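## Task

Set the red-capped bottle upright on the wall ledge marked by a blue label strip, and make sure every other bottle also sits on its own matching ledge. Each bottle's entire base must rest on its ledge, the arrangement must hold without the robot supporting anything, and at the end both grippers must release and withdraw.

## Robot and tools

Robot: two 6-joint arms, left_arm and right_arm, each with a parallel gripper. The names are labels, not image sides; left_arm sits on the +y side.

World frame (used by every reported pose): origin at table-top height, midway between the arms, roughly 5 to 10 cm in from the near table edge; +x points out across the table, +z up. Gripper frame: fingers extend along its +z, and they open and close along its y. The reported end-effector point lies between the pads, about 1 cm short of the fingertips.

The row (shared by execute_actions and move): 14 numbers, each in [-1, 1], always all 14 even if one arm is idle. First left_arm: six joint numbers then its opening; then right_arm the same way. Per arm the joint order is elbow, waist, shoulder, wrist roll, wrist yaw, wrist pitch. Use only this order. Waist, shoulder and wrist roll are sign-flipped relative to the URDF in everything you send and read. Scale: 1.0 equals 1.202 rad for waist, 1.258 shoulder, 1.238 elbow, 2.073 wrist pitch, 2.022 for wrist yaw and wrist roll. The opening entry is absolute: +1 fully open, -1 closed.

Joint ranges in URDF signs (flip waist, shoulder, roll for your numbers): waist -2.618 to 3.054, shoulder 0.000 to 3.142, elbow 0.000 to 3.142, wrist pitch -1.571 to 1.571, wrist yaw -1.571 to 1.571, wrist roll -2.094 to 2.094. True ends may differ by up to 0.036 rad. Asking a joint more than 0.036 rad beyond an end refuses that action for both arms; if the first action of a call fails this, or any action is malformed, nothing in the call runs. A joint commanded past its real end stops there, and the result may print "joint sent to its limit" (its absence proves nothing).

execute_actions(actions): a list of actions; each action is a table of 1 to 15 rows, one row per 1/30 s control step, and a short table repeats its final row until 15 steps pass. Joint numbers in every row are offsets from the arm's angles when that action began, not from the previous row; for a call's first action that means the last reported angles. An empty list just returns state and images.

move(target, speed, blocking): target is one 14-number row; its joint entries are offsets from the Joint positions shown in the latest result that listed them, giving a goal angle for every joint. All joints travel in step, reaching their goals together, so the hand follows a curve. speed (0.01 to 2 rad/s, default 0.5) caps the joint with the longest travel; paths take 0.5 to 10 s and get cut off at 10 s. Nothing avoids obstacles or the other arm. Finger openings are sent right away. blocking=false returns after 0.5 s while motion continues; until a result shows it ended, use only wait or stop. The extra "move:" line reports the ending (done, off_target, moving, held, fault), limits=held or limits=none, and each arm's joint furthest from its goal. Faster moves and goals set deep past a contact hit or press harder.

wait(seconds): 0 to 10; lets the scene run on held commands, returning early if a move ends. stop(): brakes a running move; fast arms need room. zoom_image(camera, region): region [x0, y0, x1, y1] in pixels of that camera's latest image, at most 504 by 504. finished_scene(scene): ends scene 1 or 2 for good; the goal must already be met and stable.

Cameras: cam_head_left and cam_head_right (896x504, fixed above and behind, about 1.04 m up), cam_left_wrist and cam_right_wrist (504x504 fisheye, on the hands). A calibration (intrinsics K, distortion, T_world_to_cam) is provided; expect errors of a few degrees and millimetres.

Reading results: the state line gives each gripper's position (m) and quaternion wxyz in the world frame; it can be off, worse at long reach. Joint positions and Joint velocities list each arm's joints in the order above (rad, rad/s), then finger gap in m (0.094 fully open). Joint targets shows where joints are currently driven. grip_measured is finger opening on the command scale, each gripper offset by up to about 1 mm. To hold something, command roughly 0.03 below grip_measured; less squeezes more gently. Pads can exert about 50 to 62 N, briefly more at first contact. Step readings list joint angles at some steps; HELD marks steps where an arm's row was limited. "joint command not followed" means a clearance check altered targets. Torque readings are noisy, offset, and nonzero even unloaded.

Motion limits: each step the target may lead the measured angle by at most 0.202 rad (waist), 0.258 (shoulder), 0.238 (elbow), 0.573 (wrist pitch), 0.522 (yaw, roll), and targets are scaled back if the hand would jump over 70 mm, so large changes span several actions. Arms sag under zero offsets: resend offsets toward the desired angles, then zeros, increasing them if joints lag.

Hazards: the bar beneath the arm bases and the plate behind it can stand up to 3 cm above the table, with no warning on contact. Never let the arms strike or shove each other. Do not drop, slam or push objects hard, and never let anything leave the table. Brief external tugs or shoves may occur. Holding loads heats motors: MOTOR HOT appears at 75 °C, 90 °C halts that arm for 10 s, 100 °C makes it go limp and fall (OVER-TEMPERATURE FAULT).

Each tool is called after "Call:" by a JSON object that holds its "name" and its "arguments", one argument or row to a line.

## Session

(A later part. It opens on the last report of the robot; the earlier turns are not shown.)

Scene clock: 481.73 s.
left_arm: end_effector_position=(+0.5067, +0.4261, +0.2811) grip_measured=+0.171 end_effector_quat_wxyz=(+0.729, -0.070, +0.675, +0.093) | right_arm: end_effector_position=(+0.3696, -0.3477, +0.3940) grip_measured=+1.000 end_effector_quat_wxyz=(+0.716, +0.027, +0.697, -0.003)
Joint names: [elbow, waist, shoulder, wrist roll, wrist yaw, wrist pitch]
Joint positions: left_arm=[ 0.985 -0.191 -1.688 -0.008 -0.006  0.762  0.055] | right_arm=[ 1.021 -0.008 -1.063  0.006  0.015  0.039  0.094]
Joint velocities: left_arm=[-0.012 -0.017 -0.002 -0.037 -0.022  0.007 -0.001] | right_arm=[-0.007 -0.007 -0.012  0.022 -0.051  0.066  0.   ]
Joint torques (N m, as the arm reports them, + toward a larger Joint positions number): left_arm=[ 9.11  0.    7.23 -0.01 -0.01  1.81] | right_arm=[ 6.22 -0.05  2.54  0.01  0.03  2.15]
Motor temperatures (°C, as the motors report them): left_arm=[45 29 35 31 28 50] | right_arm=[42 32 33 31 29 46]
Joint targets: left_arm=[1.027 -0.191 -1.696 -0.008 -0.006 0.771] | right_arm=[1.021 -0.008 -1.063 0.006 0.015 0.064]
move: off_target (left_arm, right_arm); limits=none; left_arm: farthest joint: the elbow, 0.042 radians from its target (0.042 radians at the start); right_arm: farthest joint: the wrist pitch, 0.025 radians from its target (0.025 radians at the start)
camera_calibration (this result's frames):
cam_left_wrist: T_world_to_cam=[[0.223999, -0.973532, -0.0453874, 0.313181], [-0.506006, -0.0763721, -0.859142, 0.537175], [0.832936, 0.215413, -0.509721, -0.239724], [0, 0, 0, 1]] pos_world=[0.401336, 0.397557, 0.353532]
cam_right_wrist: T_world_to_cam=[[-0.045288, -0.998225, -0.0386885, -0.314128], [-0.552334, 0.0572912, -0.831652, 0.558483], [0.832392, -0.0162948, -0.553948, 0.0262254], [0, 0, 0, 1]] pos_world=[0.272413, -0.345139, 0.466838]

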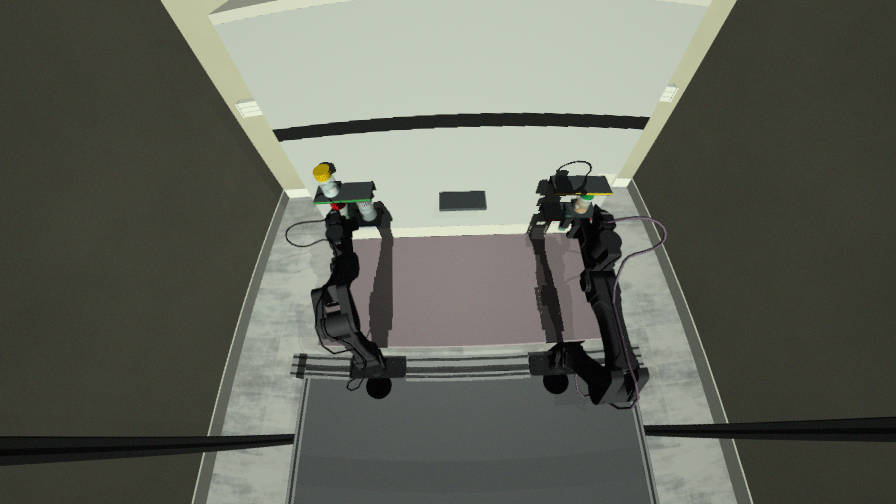

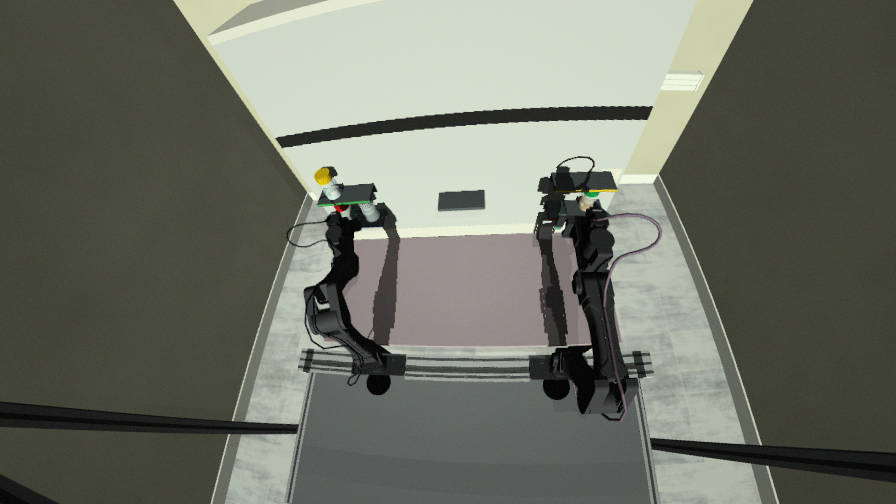

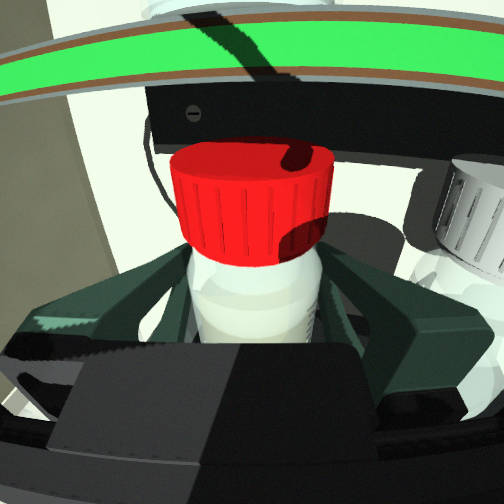

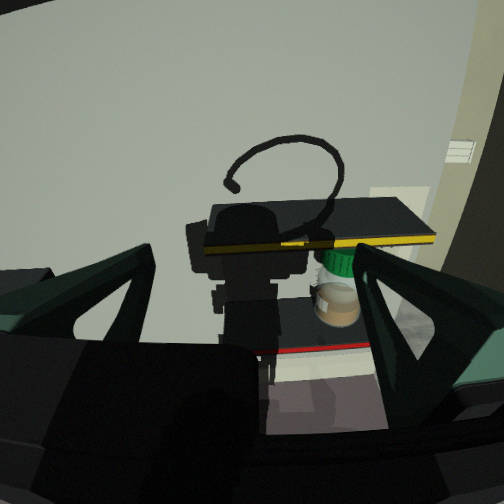

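Call:
{"name": "move", "arguments": {
  "target": [0.034,0,-0.006,0,0,-0.012,0.13,0.0,0,0.0,0,0,0.012,1],
  "speed": 0.06
}}

Scene clock: 487.40 s.
left_arm: end_effector_position=(+0.5068, +0.4261, +0.2806) grip_measured=+0.171 end_effector_quat_wxyz=(+0.728, -0.070, +0.675, +0.092) | right_arm: end_effector_position=(+0.3696, -0.3477, +0.3940) grip_measured=+1.000 end_effector_quat_wxyz=(+0.716, +0.027, +0.697, -0.003)
Joint names: [elbow, waist, shoulder, wrist roll, wrist yaw, wrist pitch]
Joint positions: left_arm=[ 0.985 -0.191 -1.688 -0.008 -0.006  0.76   0.055] | right_arm=[ 1.021 -0.008 -1.063  0.006  0.015  0.039  0.094]
Joint velocities: left_arm=[ 0.017  0.002  0.012  0.051 -0.007  0.051 -0.001] | right_arm=[ 0.007  0.012  0.022 -0.022 -0.007  0.007  0.   ]
Joint torques (N m, as the arm reports them, + toward a larger Joint positions number): left_arm=[ 9.1   0.    7.23  0.   -0.01  1.51] | right_arm=[6.19 0.05 2.51 0.02 0.03 2.15]
Motor temperatures (°C, as the motors report them): left_arm=[45 29 35 31 28 50] | right_arm=[42 32 33 31 29 46]
Joint targets: left_arm=[1.027 -0.191 -1.696 -0.008 -0.006 0.737] | right_arm=[1.021 -0.008 -1.063 0.006 0.015 0.064]
move: off_target (left_arm, right_arm); limits=none; left_arm: farthest joint: the elbow, 0.042 radians from its target (0.042 radians at the start); right_arm: farthest joint: the wrist pitch, 0.025 radians from its target (0.025 radians at the start)
camera_calibration (this result's frames):
cam_left_wrist: T_world_to_cam=[[0.223944, -0.973545, -0.0453908, 0.313202], [-0.507601, -0.0767515, -0.858167, 0.537483], [0.83198, 0.215221, -0.51136, -0.23897], [0, 0, 0, 1]] pos_world=[0.401506, 0.3976, 0.353267]
cam_right_wrist: T_world_to_cam=[[-0.045288, -0.998225, -0.0386885, -0.314128], [-0.552334, 0.0572912, -0.831652, 0.558483], [0.832392, -0.0162948, -0.553948, 0.0262254], [0, 0, 0, 1]] pos_world=[0.272413, -0.345139, 0.466838]

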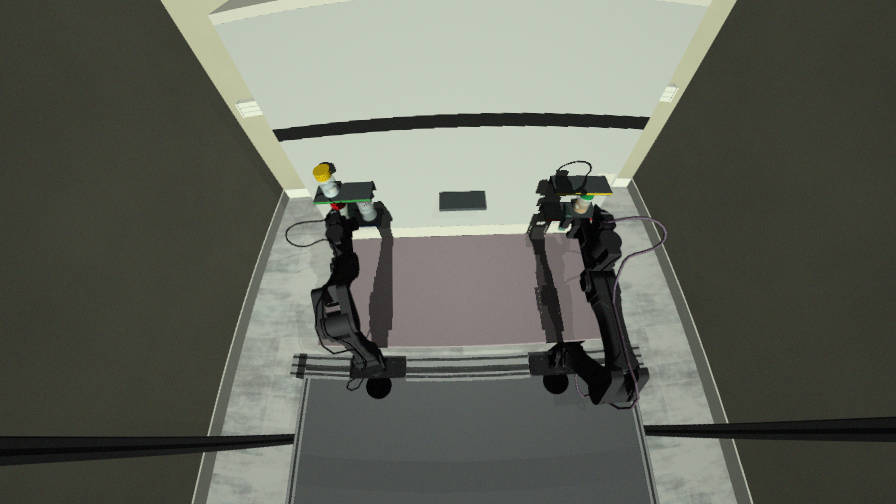

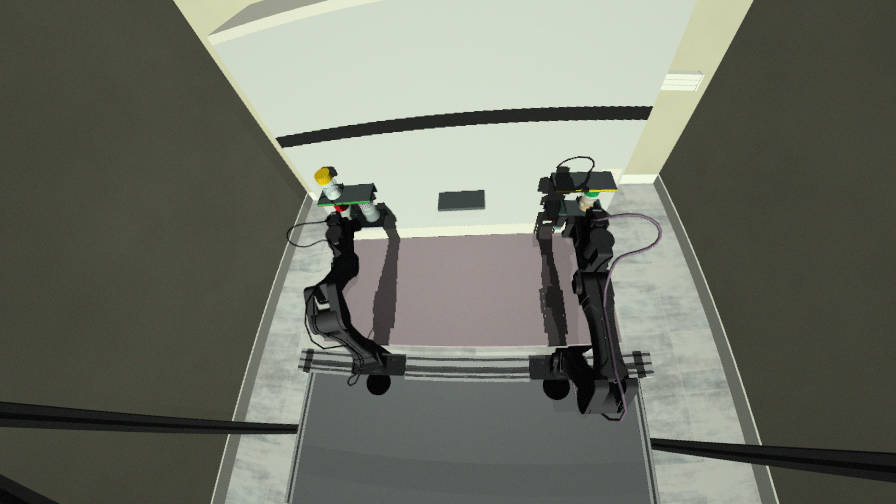

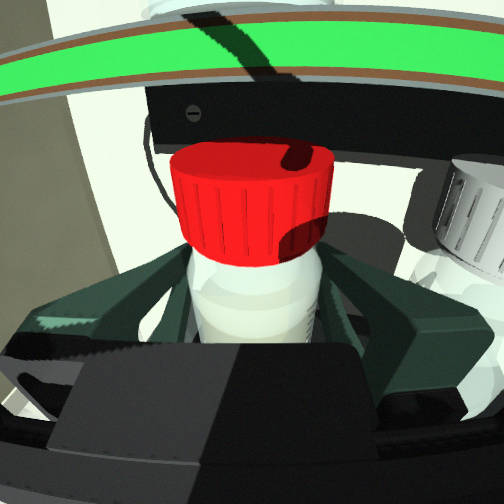

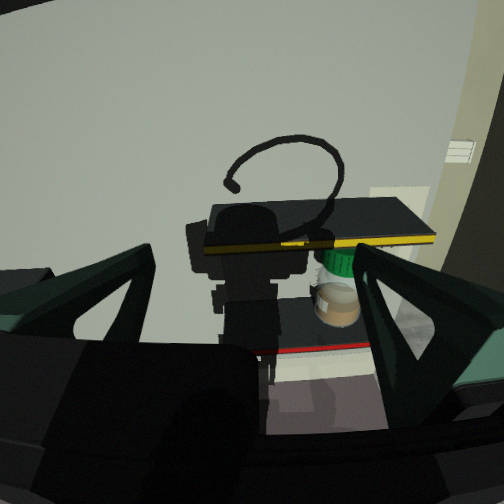

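In contact. Release.

Call:
{"name": "move", "arguments": {
  "target": [0.034,0,-0.002,0,0,0.008,0.5,0.0,0,0.0,0,0,0.012,1],
  "speed": 0.06
}}

Scene clock: 491.03 s.
left_arm: end_effector_position=(+0.5067, +0.4261, +0.2812) grip_measured=+0.498 end_effector_quat_wxyz=(+0.729, -0.070, +0.675, +0.093) | right_arm: end_effector_position=(+0.3696, -0.3477, +0.3940) grip_measured=+1.000 end_effector_quat_wxyz=(+0.716, +0.027, +0.697, -0.003)
Joint names: [elbow, waist, shoulder, wrist roll, wrist yaw, wrist pitch]
Joint positions: left_arm=[ 0.985 -0.191 -1.688 -0.008 -0.006  0.762  0.07 ] | right_arm=[ 1.021 -0.008 -1.063  0.006  0.015  0.039  0.094]
Joint velocities: left_arm=[ 0.007  0.027  0.002 -0.066  0.007 -0.11  -0.001] | right_arm=[-0.032  0.007 -0.007  0.037 -0.007 -0.022  0.   ]
Joint torques (N m, as the arm reports them, + toward a larger Joint positions number): left_arm=[ 9.11  0.    7.62  0.   -0.01  1.85] | right_arm=[ 6.22 -0.02  2.55  0.    0.03  2.1 ]
Motor temperatures (°C, as the motors report them): left_arm=[45 29 35 31 28 49] | right_arm=[42 32 33 31 29 46]
Joint targets: left_arm=[1.027 -0.191 -1.691 -0.008 -0.006 0.777] | right_arm=[1.021 -0.008 -1.063 0.006 0.015 0.064]
move: off_target (left_arm, right_arm); limits=none; left_arm: farthest joint: the elbow, 0.042 radians from its target (0.042 radians at the start); right_arm: farthest joint: the wrist pitch, 0.025 radians from its target (0.025 radians at the start)
camera_calibration (this result's frames):
cam_left_wrist: T_world_to_cam=[[0.22401, -0.973529, -0.0453867, 0.313177], [-0.505687, -0.0762962, -0.859336, 0.537113], [0.833127, 0.215451, -0.509393, -0.239874], [0, 0, 0, 1]] pos_world=[0.401302, 0.397548, 0.353585]
cam_right_wrist: T_world_to_cam=[[-0.045288, -0.998225, -0.0386885, -0.314128], [-0.552334, 0.0572912, -0.831652, 0.558483], [0.832392, -0.0162948, -0.553948, 0.0262254], [0, 0, 0, 1]] pos_world=[0.272413, -0.345139, 0.466838]

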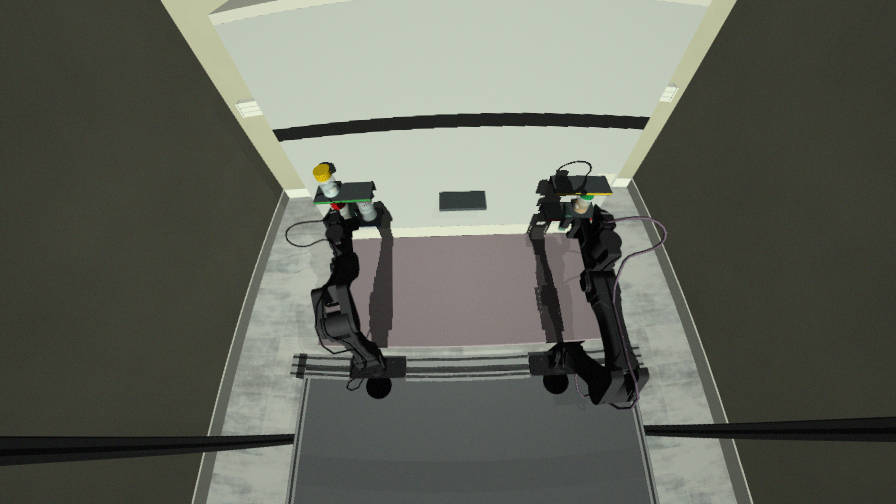

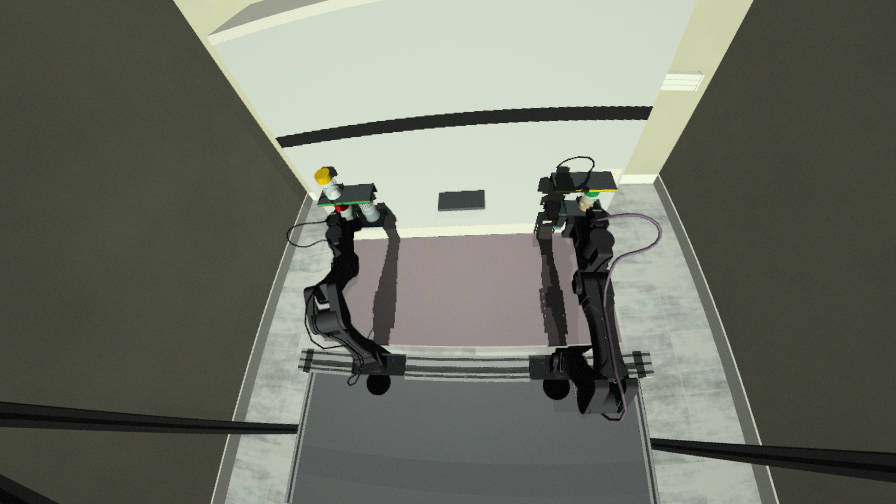

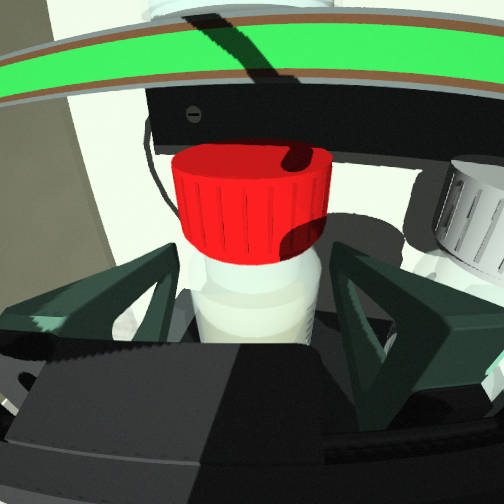

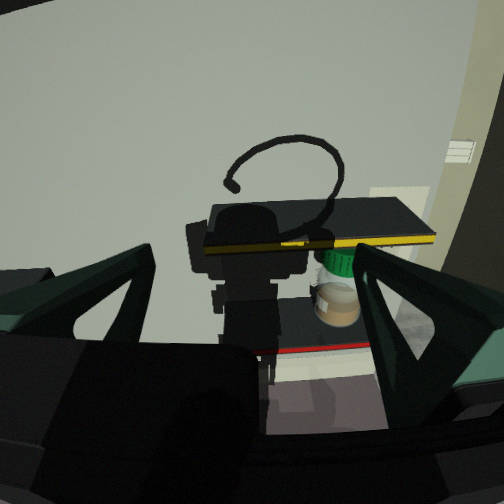

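Call:
{"name": "move", "arguments": {
  "target": [-0.15,0,0.33,0,0,-0.07,0.5,0.0,0,0.0,0,0,0.012,1],
  "speed": 0.3
}}

Scene clock: 495.27 s.
left_arm: end_effector_position=(+0.4212, +0.4055, +0.3493) grip_measured=+0.498 end_effector_quat_wxyz=(+0.762, -0.065, +0.637, +0.096) | right_arm: end_effector_position=(+0.3696, -0.3477, +0.3940) grip_measured=+1.000 end_effector_quat_wxyz=(+0.716, +0.027, +0.697, -0.003)
Joint names: [elbow, waist, shoulder, wrist roll, wrist yaw, wrist pitch]
Joint positions: left_arm=[ 0.816 -0.191 -1.293 -0.008 -0.006  0.636  0.07 ] | right_arm=[ 1.021 -0.008 -1.063  0.006  0.015  0.039  0.094]
Joint velocities: left_arm=[-0.012 -0.002  0.007  0.007 -0.022 -0.007 -0.   ] | right_arm=[-0.007 -0.007  0.017 -0.051 -0.066 -0.007  0.   ]
Joint torques (N m, as the arm reports them, + toward a larger Joint positions number): left_arm=[ 5.4   0.    6.18 -0.01 -0.02  1.5 ] | right_arm=[ 6.22 -0.06  2.56  0.03  0.02  2.14]
Motor temperatures (°C, as the motors report them): left_arm=[44 29 36 31 28 49] | right_arm=[42 32 33 31 29 46]
Joint targets: left_arm=[0.799 -0.191 -1.273 -0.008 -0.006 0.617] | right_arm=[1.021 -0.008 -1.063 0.006 0.015 0.063]
move: off_target (right_arm); limits=none; left_arm: farthest joint: the shoulder, 0.020 radians from its target (0.415 radians at the start); right_arm: farthest joint: the wrist pitch, 0.025 radians from its target (0.025 radians at the start)
camera_calibration (this result's frames):
cam_left_wrist: T_world_to_cam=[[0.226897, -0.972876, -0.0450547, 0.31377], [-0.419724, -0.0559351, -0.905927, 0.522627], [0.878834, 0.224463, -0.421031, -0.183223], [0, 0, 0, 1]] pos_world=[0.309188, 0.375619, 0.410457]
cam_right_wrist: T_world_to_cam=[[-0.045288, -0.998225, -0.0386885, -0.314128], [-0.552334, 0.0572912, -0.831652, 0.558483], [0.832392, -0.0162948, -0.553948, 0.0262254], [0, 0, 0, 1]] pos_world=[0.272413, -0.345139, 0.466838]

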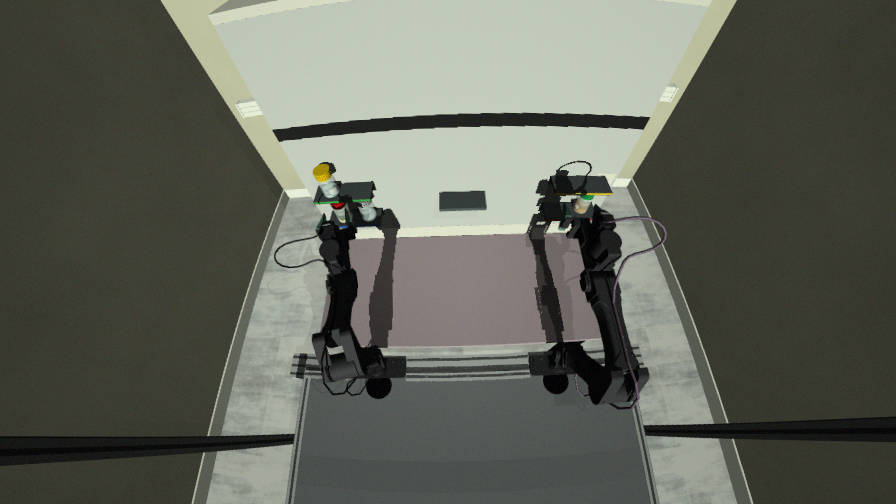

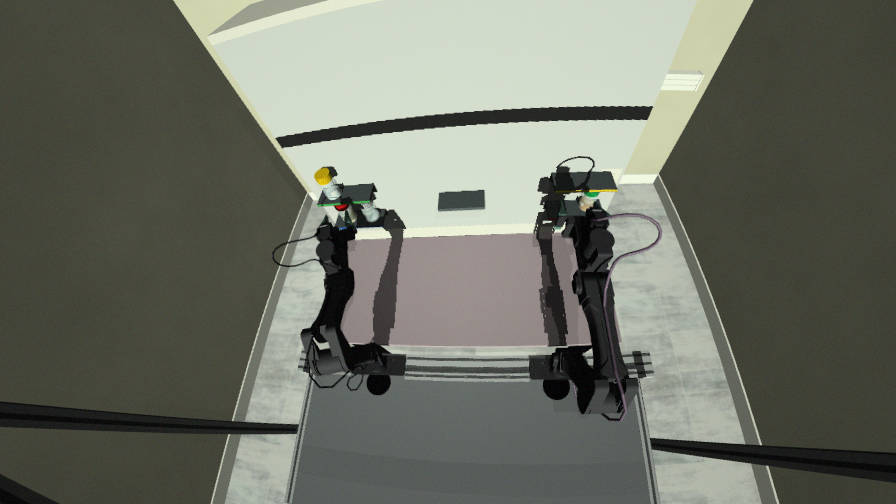

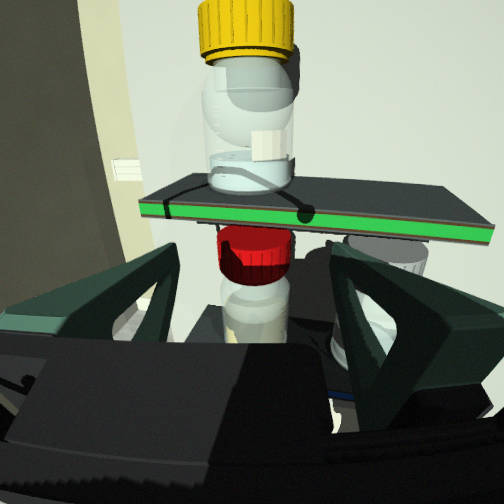

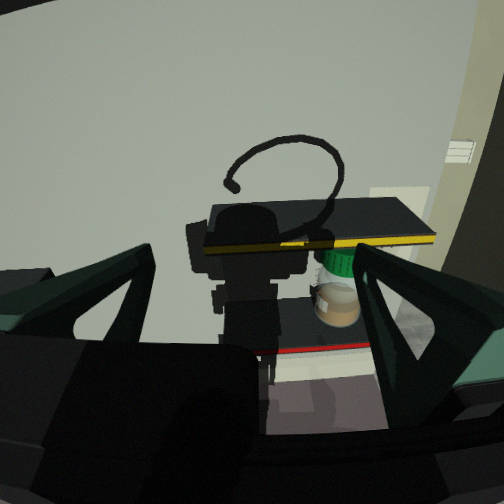

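Retract further, looking down a bit to see the base.

Call:
{"name": "move", "arguments": {
  "target": [-0.2,0,0.35,0,0,-0.17,1,0.0,0,0.0,0,0,0.012,1],
  "speed": 0.6
}}

Call:
{"name": "zoom_image", "arguments": {
  "camera": "cam_left_wrist",
  "region": [100,100,450,400]
}}

Scene clock: 501.40 s.
left_arm: end_effector_position=(+0.3365, +0.3868, +0.3064) grip_measured=+1.000 end_effector_quat_wxyz=(+0.713, -0.071, +0.691, +0.091) | right_arm: end_effector_position=(+0.3696, -0.3477, +0.3940) grip_measured=+1.000 end_effector_quat_wxyz=(+0.716, +0.027, +0.697, -0.003)
Joint names: [elbow, waist, shoulder, wrist roll, wrist yaw, wrist pitch]
Joint positions: left_arm=[ 0.583 -0.191 -0.872 -0.008 -0.006  0.301  0.094] | right_arm=[ 1.021 -0.008 -1.063  0.006  0.015  0.039  0.094]
Joint velocities: left_arm=[-0.017  0.007 -0.002 -0.007 -0.022  0.007  0.   ] | right_arm=[ 0.007  0.002 -0.007 -0.022  0.066 -0.007  0.   ]
Joint torques (N m, as the arm reports them, + toward a larger Joint positions number): left_arm=[ 5.67  0.    3.04 -0.01 -0.01  1.56] | right_arm=[ 6.18 -0.04  2.54  0.01  0.03  2.15]
Motor temperatures (°C, as the motors report them): left_arm=[43 29 35 31 28 48] | right_arm=[41 32 33 31 29 46]
Joint targets: left_arm=[0.568 -0.191 -0.852 -0.008 -0.006 0.283] | right_arm=[1.021 -0.008 -1.063 0.006 0.015 0.064]
move: off_target (right_arm); limits=none; left_arm: farthest joint: the shoulder, 0.019 radians from its target (0.440 radians at the start); right_arm: farthest joint: the wrist pitch, 0.025 radians from its target (0.025 radians at the start)
camera_calibration (this result's frames):
cam_left_wrist: T_world_to_cam=[[0.222658, -0.973837, -0.04544, 0.314839], [-0.544063, -0.0854476, -0.834682, 0.478598], [0.808962, 0.210571, -0.548854, -0.0546731], [0, 0, 0, 1]] pos_world=[0.234514, 0.359009, 0.383776]
cam_right_wrist: T_world_to_cam=[[-0.0452887, -0.998224, -0.0386954, -0.314125], [-0.552016, 0.0572912, -0.831863, 0.558527], [0.832602, -0.0163135, -0.553631, 0.0260705], [0, 0, 0, 1]] pos_world=[0.272383, -0.34514, 0.466896]

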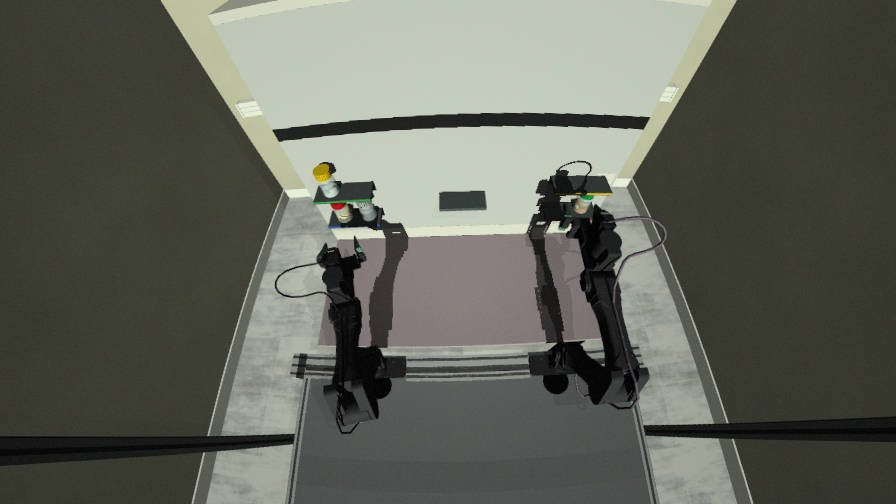

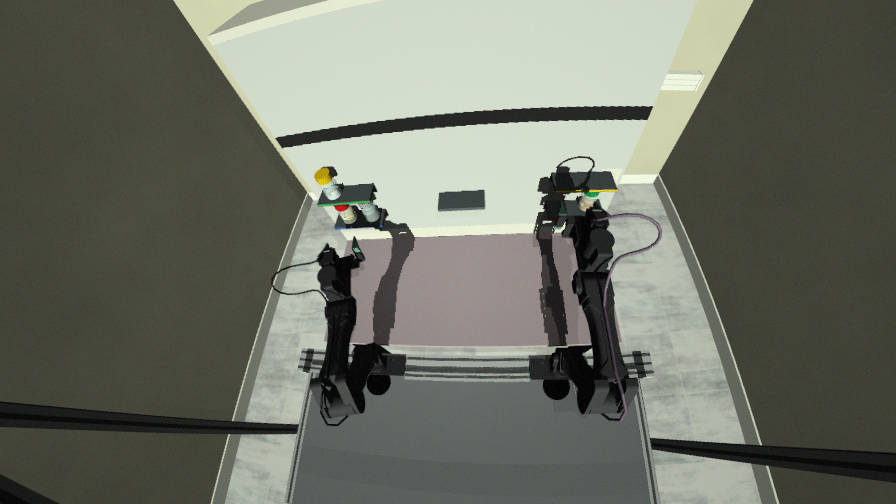

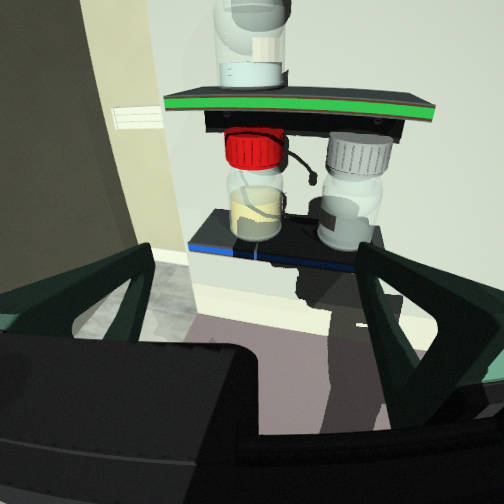

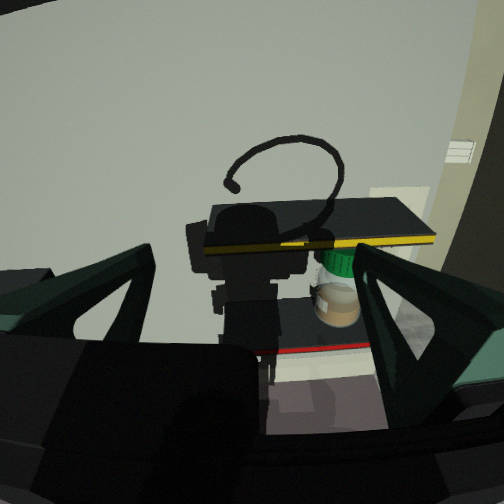

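Region (100, 100, 450, 400) of cam_left_wrist's 504x504 image, scaled by 1.440, with more detail than that image has; it fills the top 432 rows of this view, and the rest is white.

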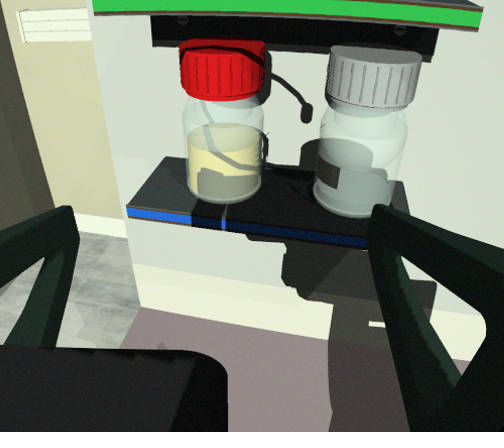

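Call:
{"name": "finished_scene", "arguments": {
  "scene": 2
}}

The scene is finished: the task was done.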